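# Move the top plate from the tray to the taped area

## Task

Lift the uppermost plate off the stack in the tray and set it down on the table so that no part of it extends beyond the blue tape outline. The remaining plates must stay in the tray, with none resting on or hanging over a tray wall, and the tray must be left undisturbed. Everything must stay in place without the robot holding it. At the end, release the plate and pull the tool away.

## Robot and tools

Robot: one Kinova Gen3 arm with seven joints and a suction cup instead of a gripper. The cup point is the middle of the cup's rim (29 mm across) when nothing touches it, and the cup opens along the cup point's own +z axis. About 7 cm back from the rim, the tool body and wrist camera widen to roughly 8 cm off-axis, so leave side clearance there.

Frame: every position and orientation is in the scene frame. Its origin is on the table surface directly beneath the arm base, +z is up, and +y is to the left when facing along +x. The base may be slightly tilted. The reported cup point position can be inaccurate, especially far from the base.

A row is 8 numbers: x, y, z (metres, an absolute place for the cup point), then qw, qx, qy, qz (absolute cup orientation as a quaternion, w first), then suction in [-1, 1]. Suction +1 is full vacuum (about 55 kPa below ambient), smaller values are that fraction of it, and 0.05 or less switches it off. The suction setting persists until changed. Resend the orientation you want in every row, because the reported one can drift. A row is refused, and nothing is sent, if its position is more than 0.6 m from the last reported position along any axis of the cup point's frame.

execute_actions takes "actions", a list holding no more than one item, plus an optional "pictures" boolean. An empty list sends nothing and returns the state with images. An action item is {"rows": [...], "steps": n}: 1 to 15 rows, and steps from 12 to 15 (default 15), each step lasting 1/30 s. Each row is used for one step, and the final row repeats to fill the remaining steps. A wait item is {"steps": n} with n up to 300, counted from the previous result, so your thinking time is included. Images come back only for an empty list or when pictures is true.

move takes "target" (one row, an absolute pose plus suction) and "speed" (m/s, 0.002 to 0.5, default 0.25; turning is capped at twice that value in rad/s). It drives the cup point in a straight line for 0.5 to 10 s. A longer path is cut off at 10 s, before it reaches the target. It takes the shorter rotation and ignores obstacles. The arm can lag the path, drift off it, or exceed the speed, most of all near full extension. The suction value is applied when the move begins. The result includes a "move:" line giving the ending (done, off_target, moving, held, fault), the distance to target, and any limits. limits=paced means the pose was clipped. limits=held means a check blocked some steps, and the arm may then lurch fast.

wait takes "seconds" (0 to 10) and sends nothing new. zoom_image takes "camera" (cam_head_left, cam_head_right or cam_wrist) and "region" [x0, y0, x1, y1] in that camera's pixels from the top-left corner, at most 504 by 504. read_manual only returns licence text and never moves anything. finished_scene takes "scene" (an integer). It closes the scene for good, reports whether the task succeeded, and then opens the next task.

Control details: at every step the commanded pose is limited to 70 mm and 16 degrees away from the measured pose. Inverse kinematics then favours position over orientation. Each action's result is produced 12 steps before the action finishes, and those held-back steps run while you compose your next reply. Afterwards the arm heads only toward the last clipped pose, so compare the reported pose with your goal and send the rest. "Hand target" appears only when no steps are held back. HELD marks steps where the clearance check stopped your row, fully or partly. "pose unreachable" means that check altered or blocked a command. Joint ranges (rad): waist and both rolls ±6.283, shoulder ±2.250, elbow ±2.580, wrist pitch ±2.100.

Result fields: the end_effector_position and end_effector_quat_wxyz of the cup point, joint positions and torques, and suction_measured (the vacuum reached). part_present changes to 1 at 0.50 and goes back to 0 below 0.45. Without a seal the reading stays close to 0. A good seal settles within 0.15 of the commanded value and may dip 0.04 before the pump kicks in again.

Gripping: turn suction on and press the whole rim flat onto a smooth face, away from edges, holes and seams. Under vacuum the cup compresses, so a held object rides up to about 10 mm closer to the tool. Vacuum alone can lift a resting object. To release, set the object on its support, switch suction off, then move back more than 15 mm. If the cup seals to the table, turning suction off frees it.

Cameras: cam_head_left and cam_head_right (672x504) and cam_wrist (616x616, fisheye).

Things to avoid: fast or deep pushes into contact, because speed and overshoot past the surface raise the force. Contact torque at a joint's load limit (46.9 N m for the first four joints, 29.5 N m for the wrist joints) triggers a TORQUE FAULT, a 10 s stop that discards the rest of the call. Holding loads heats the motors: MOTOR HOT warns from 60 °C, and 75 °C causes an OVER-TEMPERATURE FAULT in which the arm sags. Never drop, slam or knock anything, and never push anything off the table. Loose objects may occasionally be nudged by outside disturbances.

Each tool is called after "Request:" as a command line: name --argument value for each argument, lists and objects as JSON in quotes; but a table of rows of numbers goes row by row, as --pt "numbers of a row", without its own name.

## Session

Request:
execute_actions --actions '[]'

Scene clock: 0.00 s of 4900.00 s.
end_effector_position=(+0.4482, +0.0220, +0.2788) suction_measured=0.00 part_present=0 end_effector_quat_wxyz=(+0.002, -0.023, +1.000, -0.002)
Joint positions: [-0.055  0.429 -0.     1.658  0.001  1.054  3.083]
Joint velocities: [-0.001 -0.001 -0.    -0.     0.     0.001  0.   ]
Joint torques (N m, as the joint torque sensors report them, + toward a larger angle): no reading
Hand target: +0.448, +0.022, +0.279; +0.002, -0.023, +1.000, -0.002

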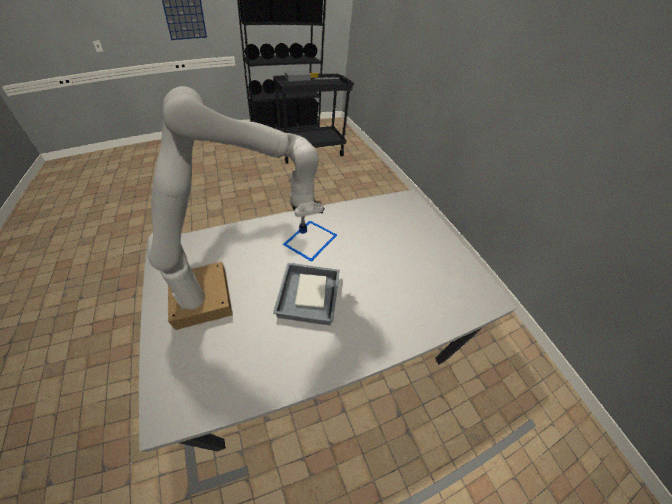

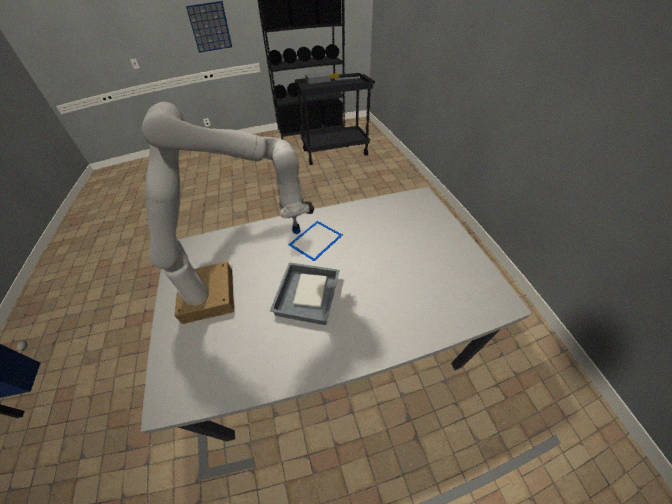

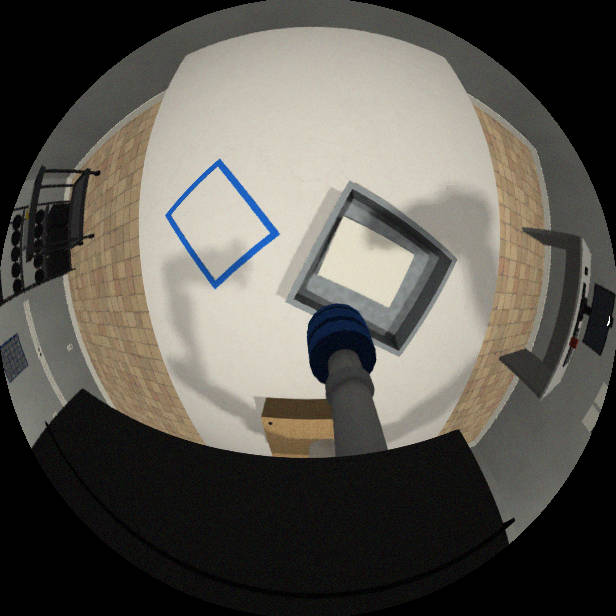

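Request:
move --target '[0.455,-0.075,0.09,0,0,1,0,0]'

Scene clock: 1.93 s of 4900.00 s.
end_effector_position=(+0.4555, -0.0747, +0.0904) suction_measured=0.00 part_present=0 end_effector_quat_wxyz=(+0.000, -0.000, +1.000, +0.000)
Joint positions: [ 0.152  0.767  0.011  1.803 -0.02   0.575  3.271]
Joint velocities: [ 0.001  0.005  0.001 -0.    -0.001 -0.001  0.001]
Joint torques (N m, as the joint torque sensors report them, + toward a larger angle): [ -0.05 -17.87   0.37  -3.7   -0.18  -0.26  -0.05]
Hand target: +0.455, -0.075, +0.090; -0.000, -0.000, +1.000, +0.000
Off the commanded pose: 0.001 m, 0 deg.
Kept back: nothing.
move: done

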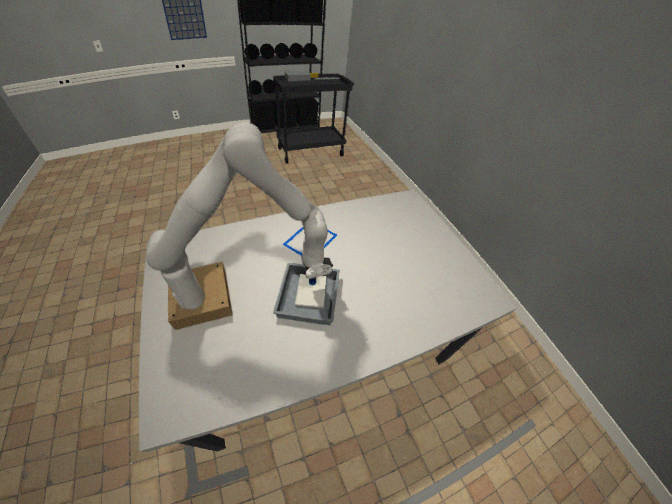

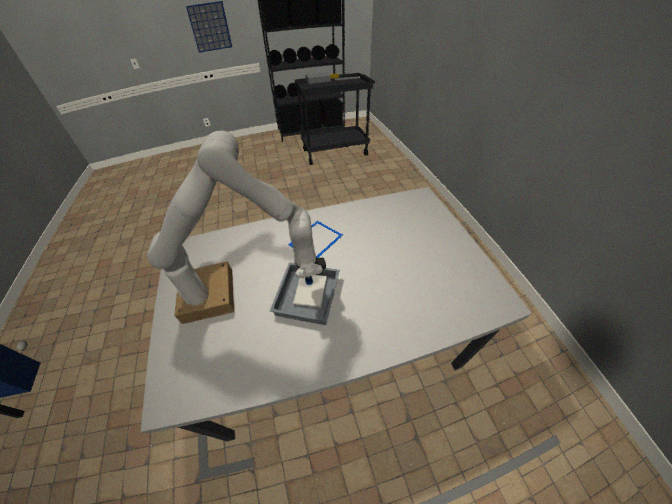

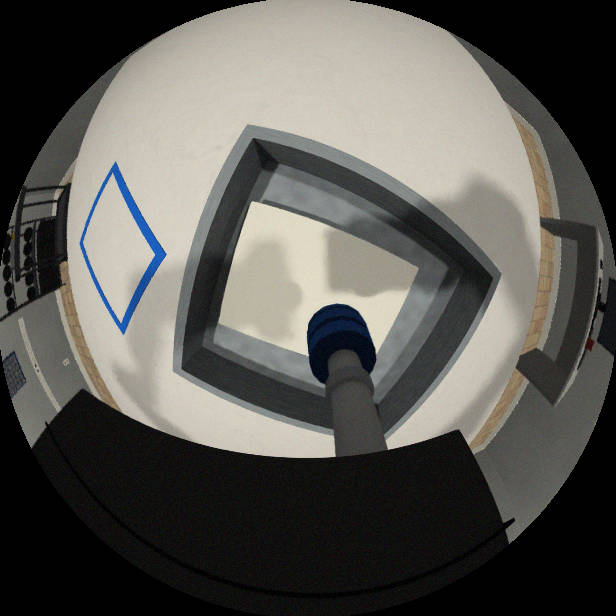

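Request:
move --target '[0.452,-0.065,0.024,0,0,1,0,0.7]' --speed 0.04

Scene clock: 4.23 s of 4900.00 s.
end_effector_position=(+0.4523, -0.0650, +0.0243) suction_measured=0.00 part_present=0 end_effector_quat_wxyz=(+0.000, -0.000, +1.000, +0.000)
Joint positions: [ 0.133  0.904  0.008  1.824 -0.024  0.418  3.254]
Joint velocities: [-0.     0.004  0.002 -0.     0.    -0.002 -0.   ]
Joint torques (N m, as the joint torque sensors report them, + toward a larger angle): [ -0.19 -18.06   0.38  -2.57  -0.08  -0.24  -0.08]
Hand target: +0.452, -0.065, +0.024; +0.000, -0.000, +1.000, +0.000
Off the commanded pose: 0.000 m, 0 deg.
Kept back: nothing.
move: done

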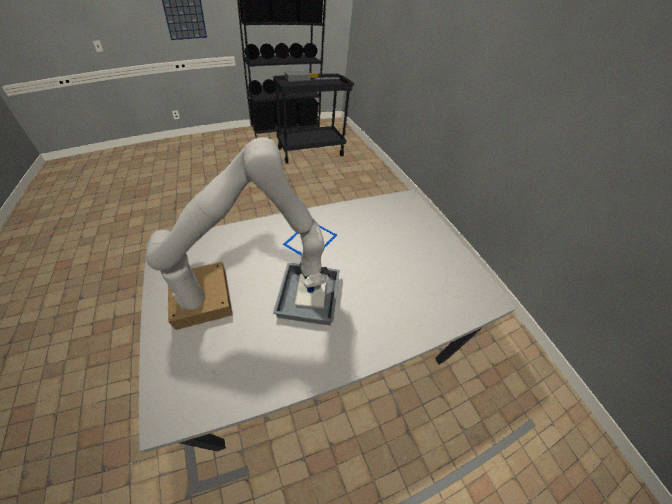

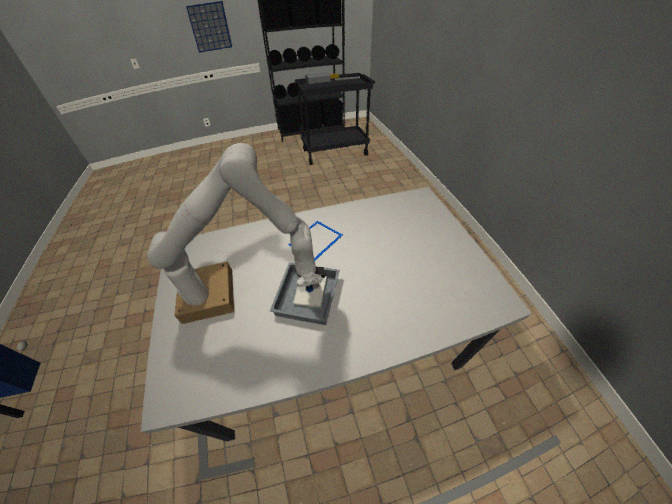

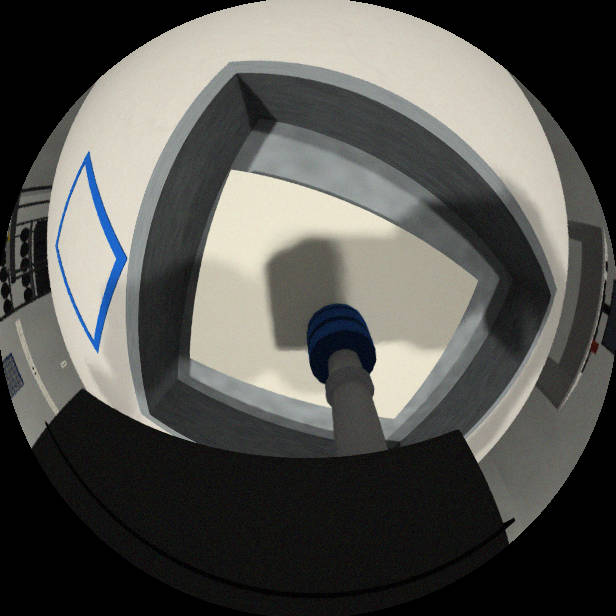

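Request:
move --target '[0.454,-0.065,0.014,0,0,1,0,0.7]' --speed 0.015

Scene clock: 5.37 s of 4900.00 s.
end_effector_position=(+0.4541, -0.0650, +0.0141) suction_measured=0.69 part_present=1 end_effector_quat_wxyz=(+0.000, -0.000, +1.000, -0.000)
Joint positions: [ 0.133  0.928  0.007  1.815 -0.025  0.402  3.254]
Joint velocities: [-0.001  0.002 -0.001 -0.001 -0.     0.     0.   ]
Joint torques (N m, as the joint torque sensors report them, + toward a larger angle): [ -0.05 -19.29   0.37  -2.42  -0.15  -0.26  -0.04]
Hand target: +0.454, -0.065, +0.014; +0.000, -0.000, +1.000, +0.000
Off the commanded pose: 0.000 m, 0 deg.
Kept back: nothing.
move: done

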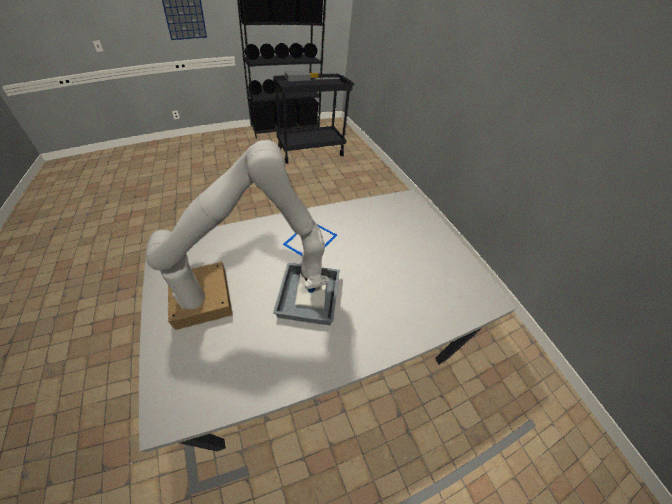

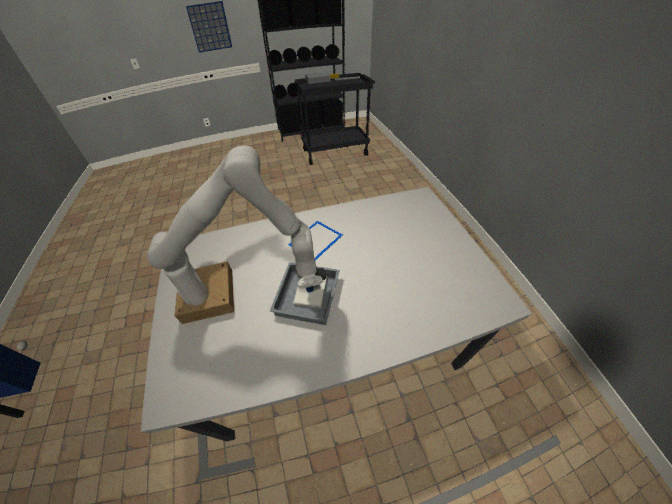

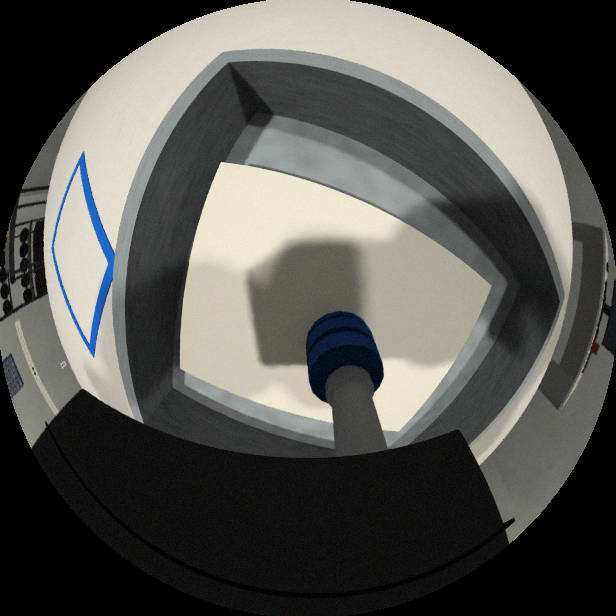

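Request:
move --target '[0.454,-0.065,0.05,0,0,1,0,0.7]' --speed 0.02

Request:
zoom_image --camera "cam_head_left" --region '[250,240,370,340]'

Request:
move --target '[0.454,-0.065,0.14,0,0,1,0,0.7]' --speed 0.08

Request:
zoom_image --camera "cam_head_left" --region '[250,240,370,340]'

Scene clock: 8.03 s of 4900.00 s.
end_effector_position=(+0.4538, -0.0650, +0.0498) suction_measured=0.69 part_present=1 end_effector_quat_wxyz=(-0.000, +0.000, +1.000, -0.000)
Joint positions: [ 0.132  0.849  0.01   1.82  -0.024  0.476  3.253]
Joint velocities: [ 0.    -0.003  0.     0.     0.     0.002 -0.   ]
Joint torques (N m, as the joint torque sensors report them, + toward a larger angle): [ -0.1  -18.63   0.33  -3.02  -0.21  -0.28  -0.05]
Hand target: +0.454, -0.065, +0.050; -0.000, +0.000, +1.000, -0.000
Off the commanded pose: 0.000 m, 0 deg.
Kept back: nothing.
move: done

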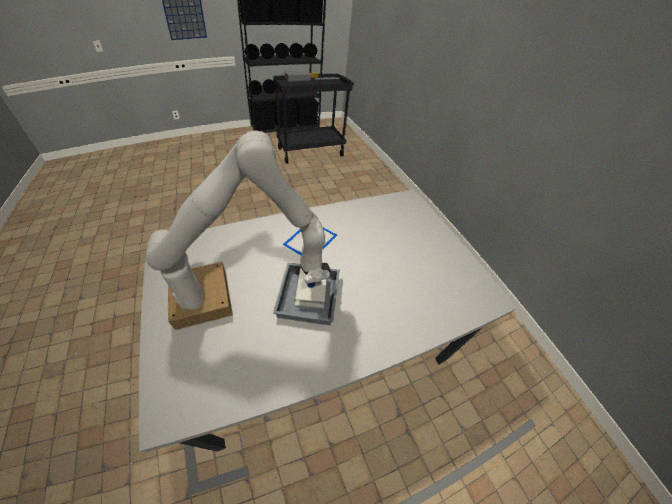

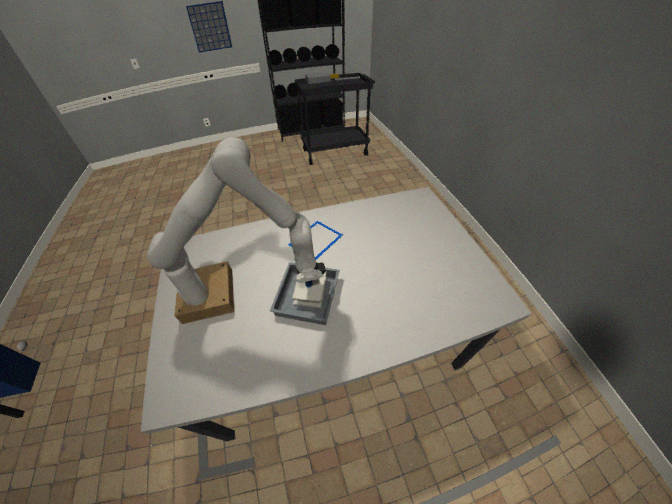

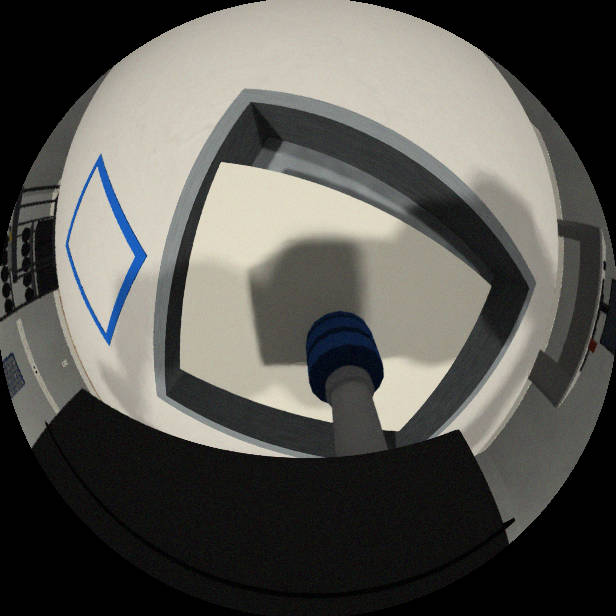

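Region (250, 240, 370, 340) of cam_head_left's 672x504 image, scaled by 4.200, with more detail than that image has.

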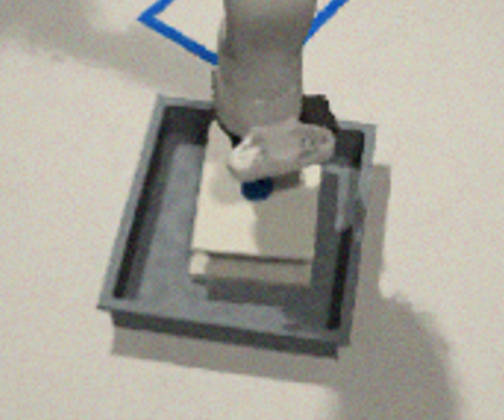

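Scene clock: 9.50 s of 4900.00 s.
end_effector_position=(+0.4537, -0.0650, +0.1397) suction_measured=0.68 part_present=1 end_effector_quat_wxyz=(-0.000, +0.000, +1.000, -0.000)
Joint positions: [ 0.127  0.665  0.018  1.79  -0.023  0.691  3.252]
Joint velocities: [ 0.001 -0.004 -0.    -0.    -0.     0.001  0.   ]
Joint torques (N m, as the joint torque sensors report them, + toward a larger angle): [ -0.09 -17.63   0.08  -4.51  -0.14  -0.27   0.01]
Hand target: +0.454, -0.065, +0.140; -0.000, +0.000, +1.000, -0.000
Off the commanded pose: 0.000 m, 0 deg.
Kept back: nothing.
move: done

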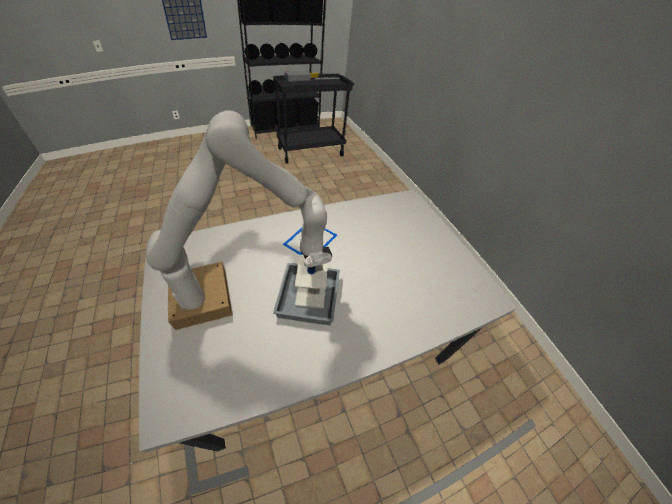

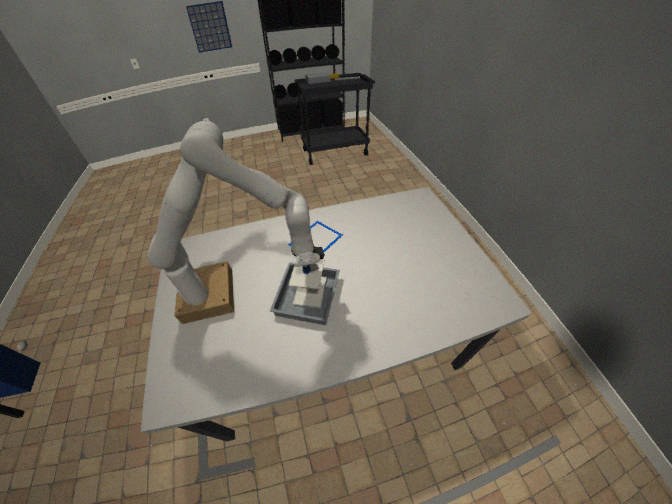

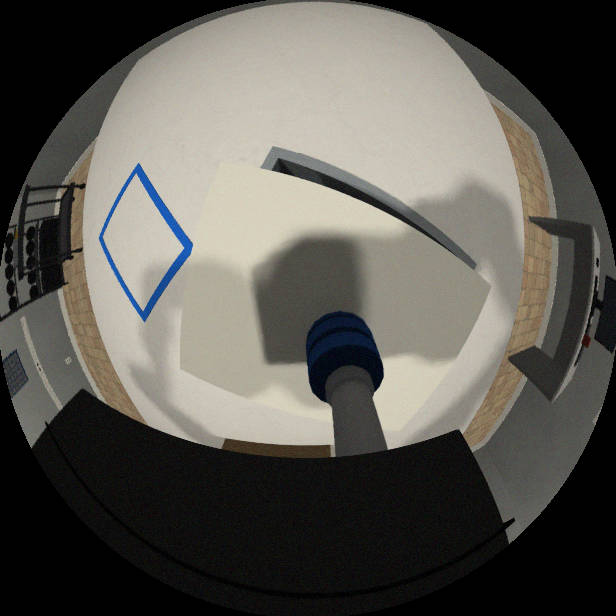

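Region (250, 240, 370, 340) of cam_head_left's 672x504 image, scaled by 4.200, with more detail than that image has.

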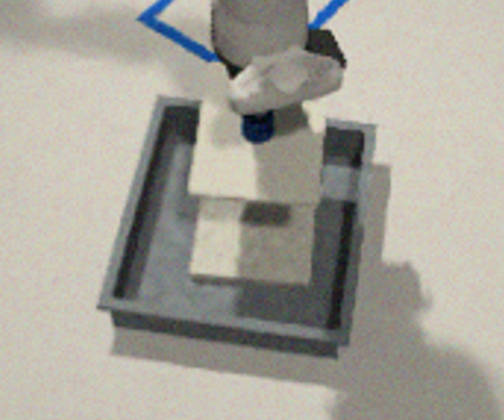

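Request:
move --target '[0.535,0.215,0.14,0,0.242,0.97,0,0.7]'

Request:
move --target '[0.535,0.215,0.02,0,0.242,0.97,0,0.7]' --speed 0.1

Request:
zoom_image --camera "cam_head_left" --region '[250,190,370,290]'

Scene clock: 11.50 s of 4900.00 s.
end_effector_position=(+0.5354, +0.2146, +0.1408) suction_measured=0.69 part_present=1 end_effector_quat_wxyz=(+0.000, +0.243, +0.970, +0.001)
Joint positions: [-0.459  0.872  0.164  1.328 -0.161  0.954  2.344]
Joint velocities: [-0.007  0.01  -0.002 -0.005  0.002  0.002 -0.002]
Joint torques (N m, as the joint torque sensors report them, + toward a larger angle): [  0.02 -21.85   1.28  -5.85   0.11  -0.3    0.12]
Hand target: +0.535, +0.215, +0.140; -0.000, +0.242, +0.970, +0.000
Off the commanded pose: 0.001 m, 0 deg.
Kept back: nothing.
move: done

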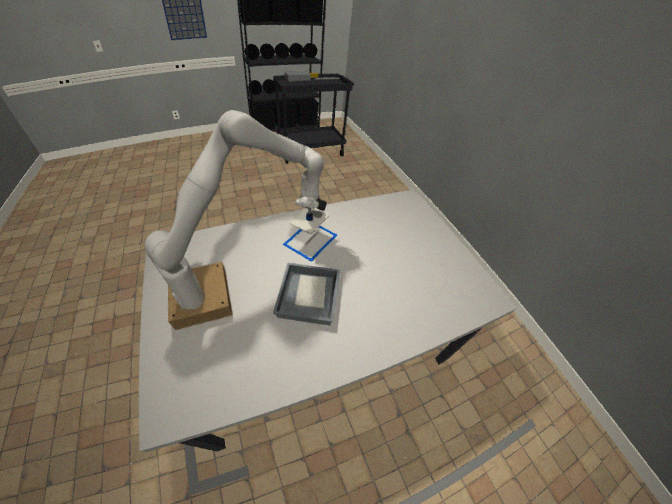

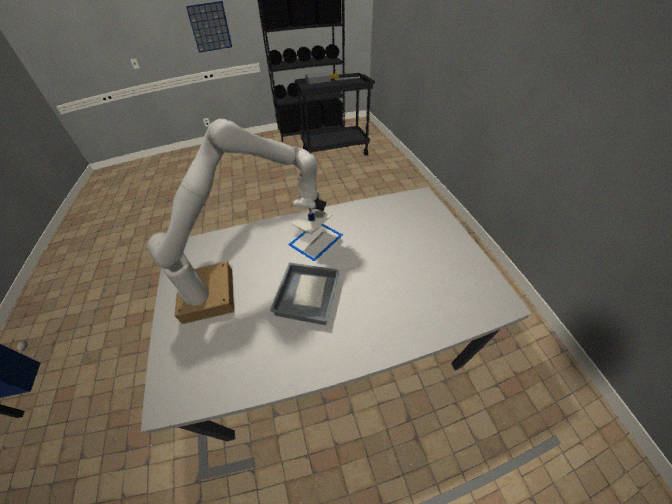

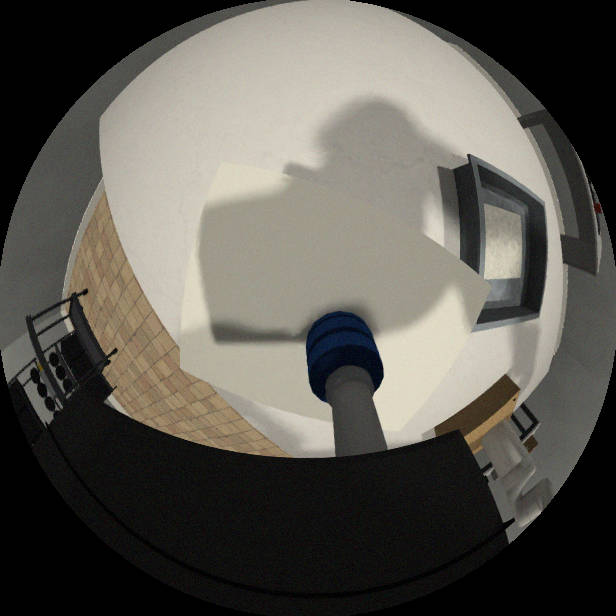

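Scene clock: 13.07 s of 4900.00 s.
end_effector_position=(+0.5354, +0.2153, +0.0203) suction_measured=0.70 part_present=1 end_effector_quat_wxyz=(+0.000, +0.242, +0.970, +0.000)
Joint positions: [-0.446  1.069  0.134  1.354 -0.183  0.731  2.361]
Joint velocities: [ 0.001  0.004 -0.001 -0.001  0.    -0.001 -0.   ]
Joint torques (N m, as the joint torque sensors report them, + toward a larger angle): [ -0.12 -22.55   1.32  -4.5   -0.12  -0.31  -0.1 ]
Hand target: +0.535, +0.215, +0.020; -0.000, +0.242, +0.970, +0.000
Off the commanded pose: 0.001 m, 0 deg.
Kept back: nothing.
move: done

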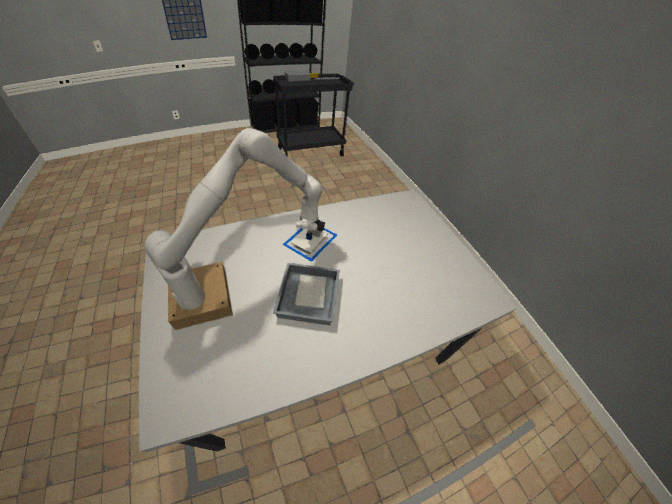

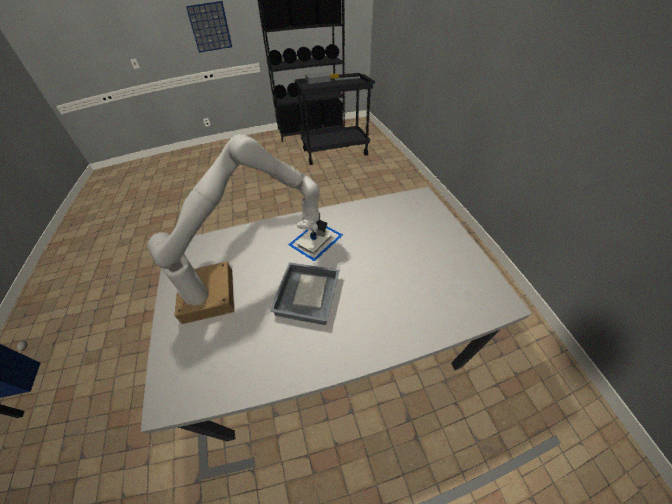

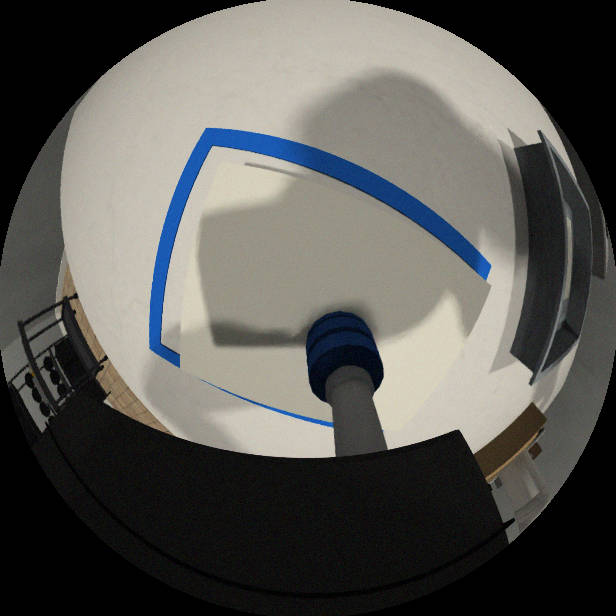

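Region (250, 190, 370, 290) of cam_head_left's 672x504 image, scaled by 4.200, with more detail than that image has.

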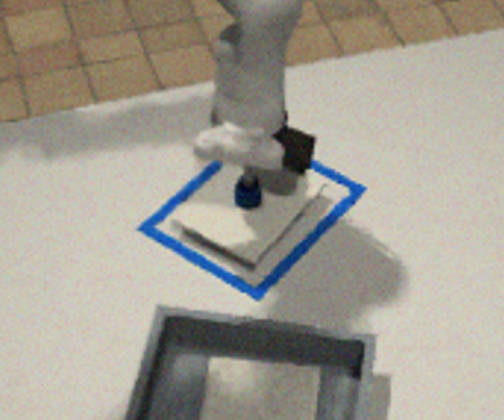

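Request:
move --target '[0.547,0.221,0.008,0,0.242,0.97,0,0.7]' --speed 0.03

Request:
zoom_image --camera "cam_head_left" --region '[250,190,370,290]'

Scene clock: 14.43 s of 4900.00 s.
end_effector_position=(+0.5471, +0.2211, +0.0083) suction_measured=0.68 part_present=1 end_effector_quat_wxyz=(+0.000, +0.242, +0.970, +0.000)
Joint positions: [-0.445  1.112  0.135  1.291 -0.184  0.751  2.355]
Joint velocities: [ 0.001  0.004  0.001 -0.003  0.     0.002 -0.   ]
Joint torques (N m, as the joint torque sensors report them, + toward a larger angle): [ -0.1  -23.19   1.36  -4.83  -0.1   -0.19  -0.05]
Hand target: +0.547, +0.221, +0.008; +0.000, +0.242, +0.970, -0.000
Off the commanded pose: 0.000 m, 0 deg.
Kept back: nothing.
move: done

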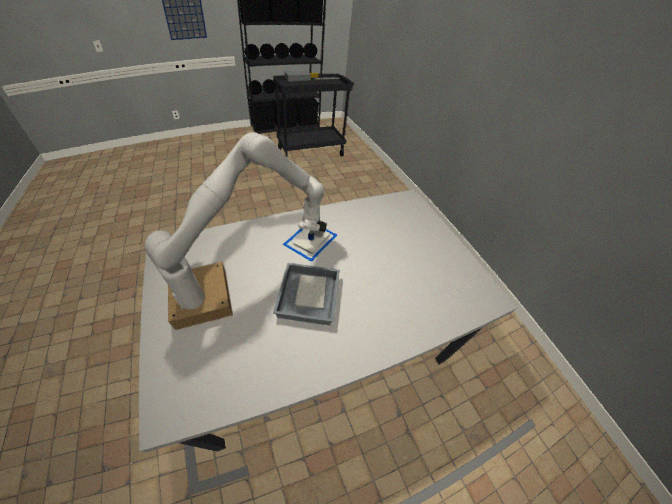

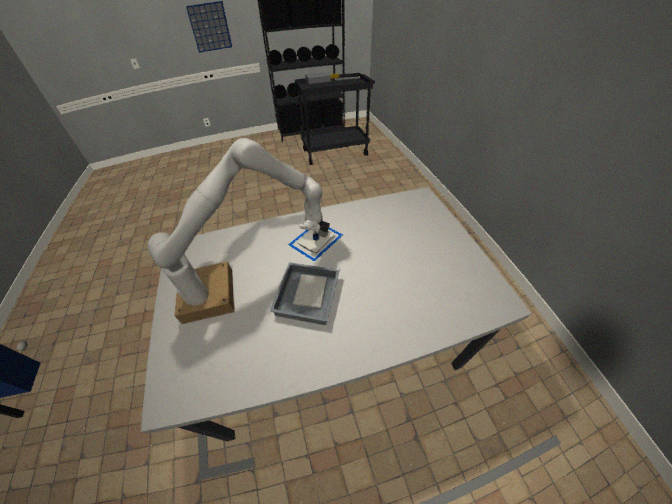

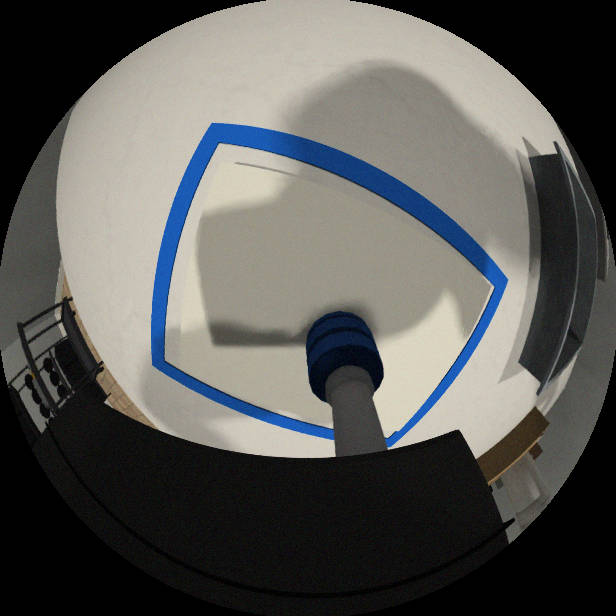

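Region (250, 190, 370, 290) of cam_head_left's 672x504 image, scaled by 4.200, with more detail than that image has.

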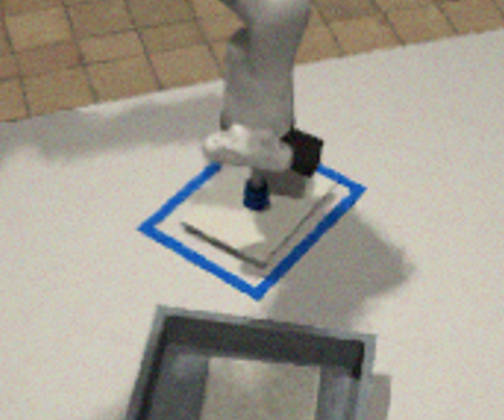

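Good.

Request:
move --target '[0.547,0.221,0.0,0,0.258,0.966,0,0.7]' --speed 0.02

Request:
execute_actions --actions '[{"rows":[[0.547,0.221,0.0,0,0.258,0.966,0,0]],"steps":12}]'

Request:
move --target '[0.547,0.221,0.14,0,0.258,0.966,0,0]' --speed 0.1

Scene clock: 15.77 s of 4900.00 s.
end_effector_position=(+0.5470, +0.2210, +0.0001) suction_measured=0.70 part_present=1 end_effector_quat_wxyz=(+0.000, +0.258, +0.966, +0.000)
Joint positions: [-0.448  1.128  0.14   1.289 -0.196  0.74   2.33 ]
Joint velocities: [-0.001  0.001 -0.    -0.    -0.    -0.    -0.001]
Joint torques (N m, as the joint torque sensors report them, + toward a larger angle): [  0.03 -23.62   1.34  -4.49  -0.06  -0.21   0.02]
Hand target: +0.547, +0.221, +0.000; -0.000, +0.258, +0.966, +0.000
Off the commanded pose: 0.000 m, 0 deg.
Kept back: nothing.
move: done

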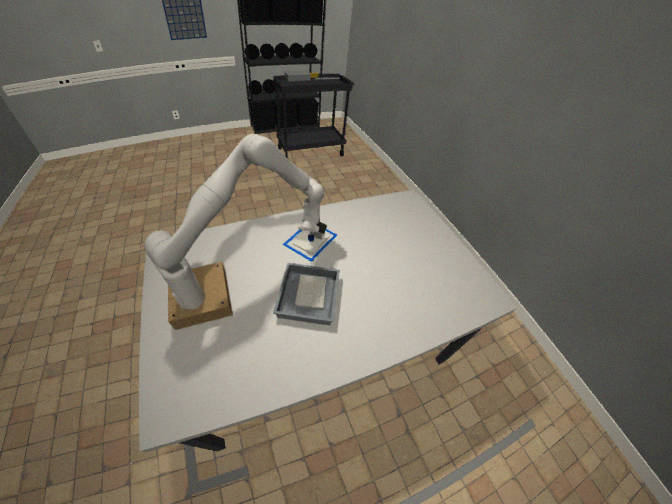

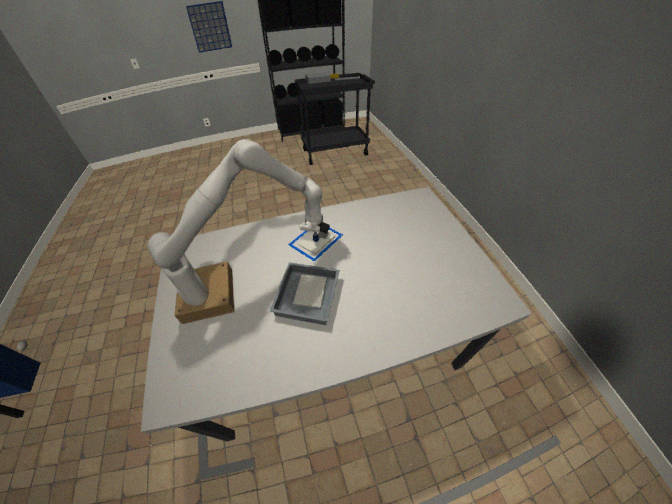

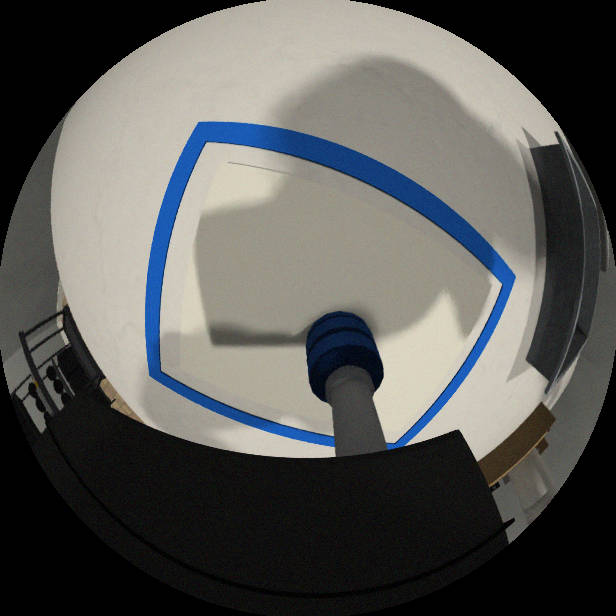

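Scene clock: 15.80 s of 4900.00 s.
end_effector_position=(+0.5470, +0.2210, +0.0001) suction_measured=0.70 part_present=1 end_effector_quat_wxyz=(+0.000, +0.258, +0.966, +0.000)
Joint positions: [-0.448  1.128  0.14   1.289 -0.196  0.74   2.33 ]
Joint velocities: [-0.001  0.001 -0.001 -0.    -0.     0.001 -0.001]
Joint torques (N m, as the joint torque sensors report them, + toward a larger angle): [ -0.07 -23.34   1.42  -4.55  -0.12  -0.26   0.03]
Kept back: the last 12 steps of this action.
Steps of this call (step 1: nothing new was sent). Readings (end_effector_position | what the end effector reports):
1: the state above

Scene clock: 17.93 s of 4900.00 s.
end_effector_position=(+0.5466, +0.2207, +0.1397) suction_measured=0.00 part_present=0 end_effector_quat_wxyz=(-0.000, +0.258, +0.966, -0.000)
Joint positions: [-0.463  0.901  0.174  1.269 -0.17   0.987  2.311]
Joint velocities: [-0.001 -0.003  0.001 -0.     0.     0.    -0.   ]
Joint torques (N m, as the joint torque sensors report them, + toward a larger angle): [ -0.2  -21.76   1.19  -5.73  -0.15  -0.32   0.01]
Hand target: +0.547, +0.221, +0.140; +0.000, +0.258, +0.966, -0.000
Off your previous action's commanded pose: 0.002 m, 0 deg at its last step (step 12 of this call).
Off the commanded pose: 0.001 m, 0 deg.
Kept back: nothing.
move: done

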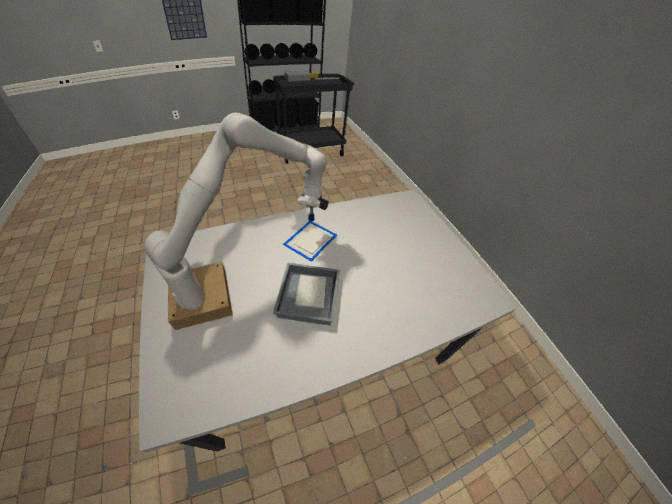

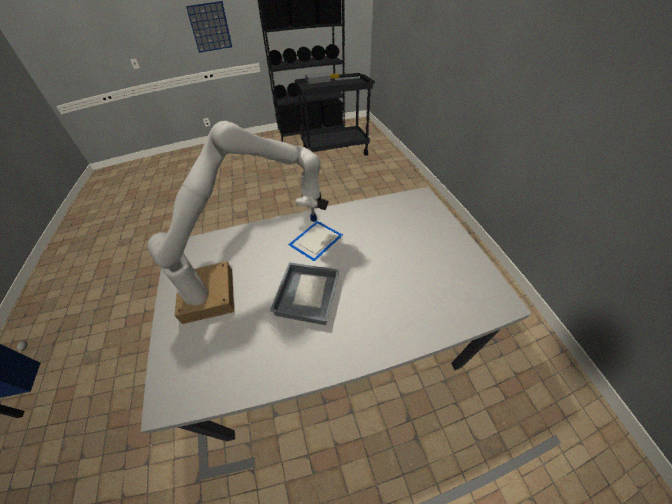

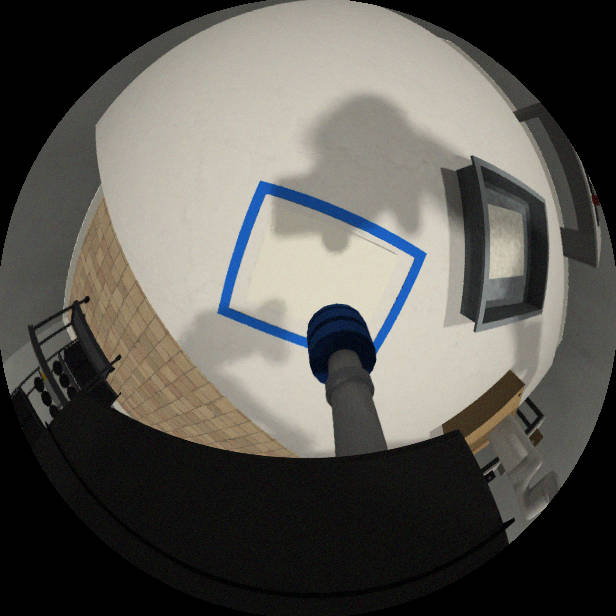

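Request:
finished_scene --scene 2

The scene is finished: the task was done.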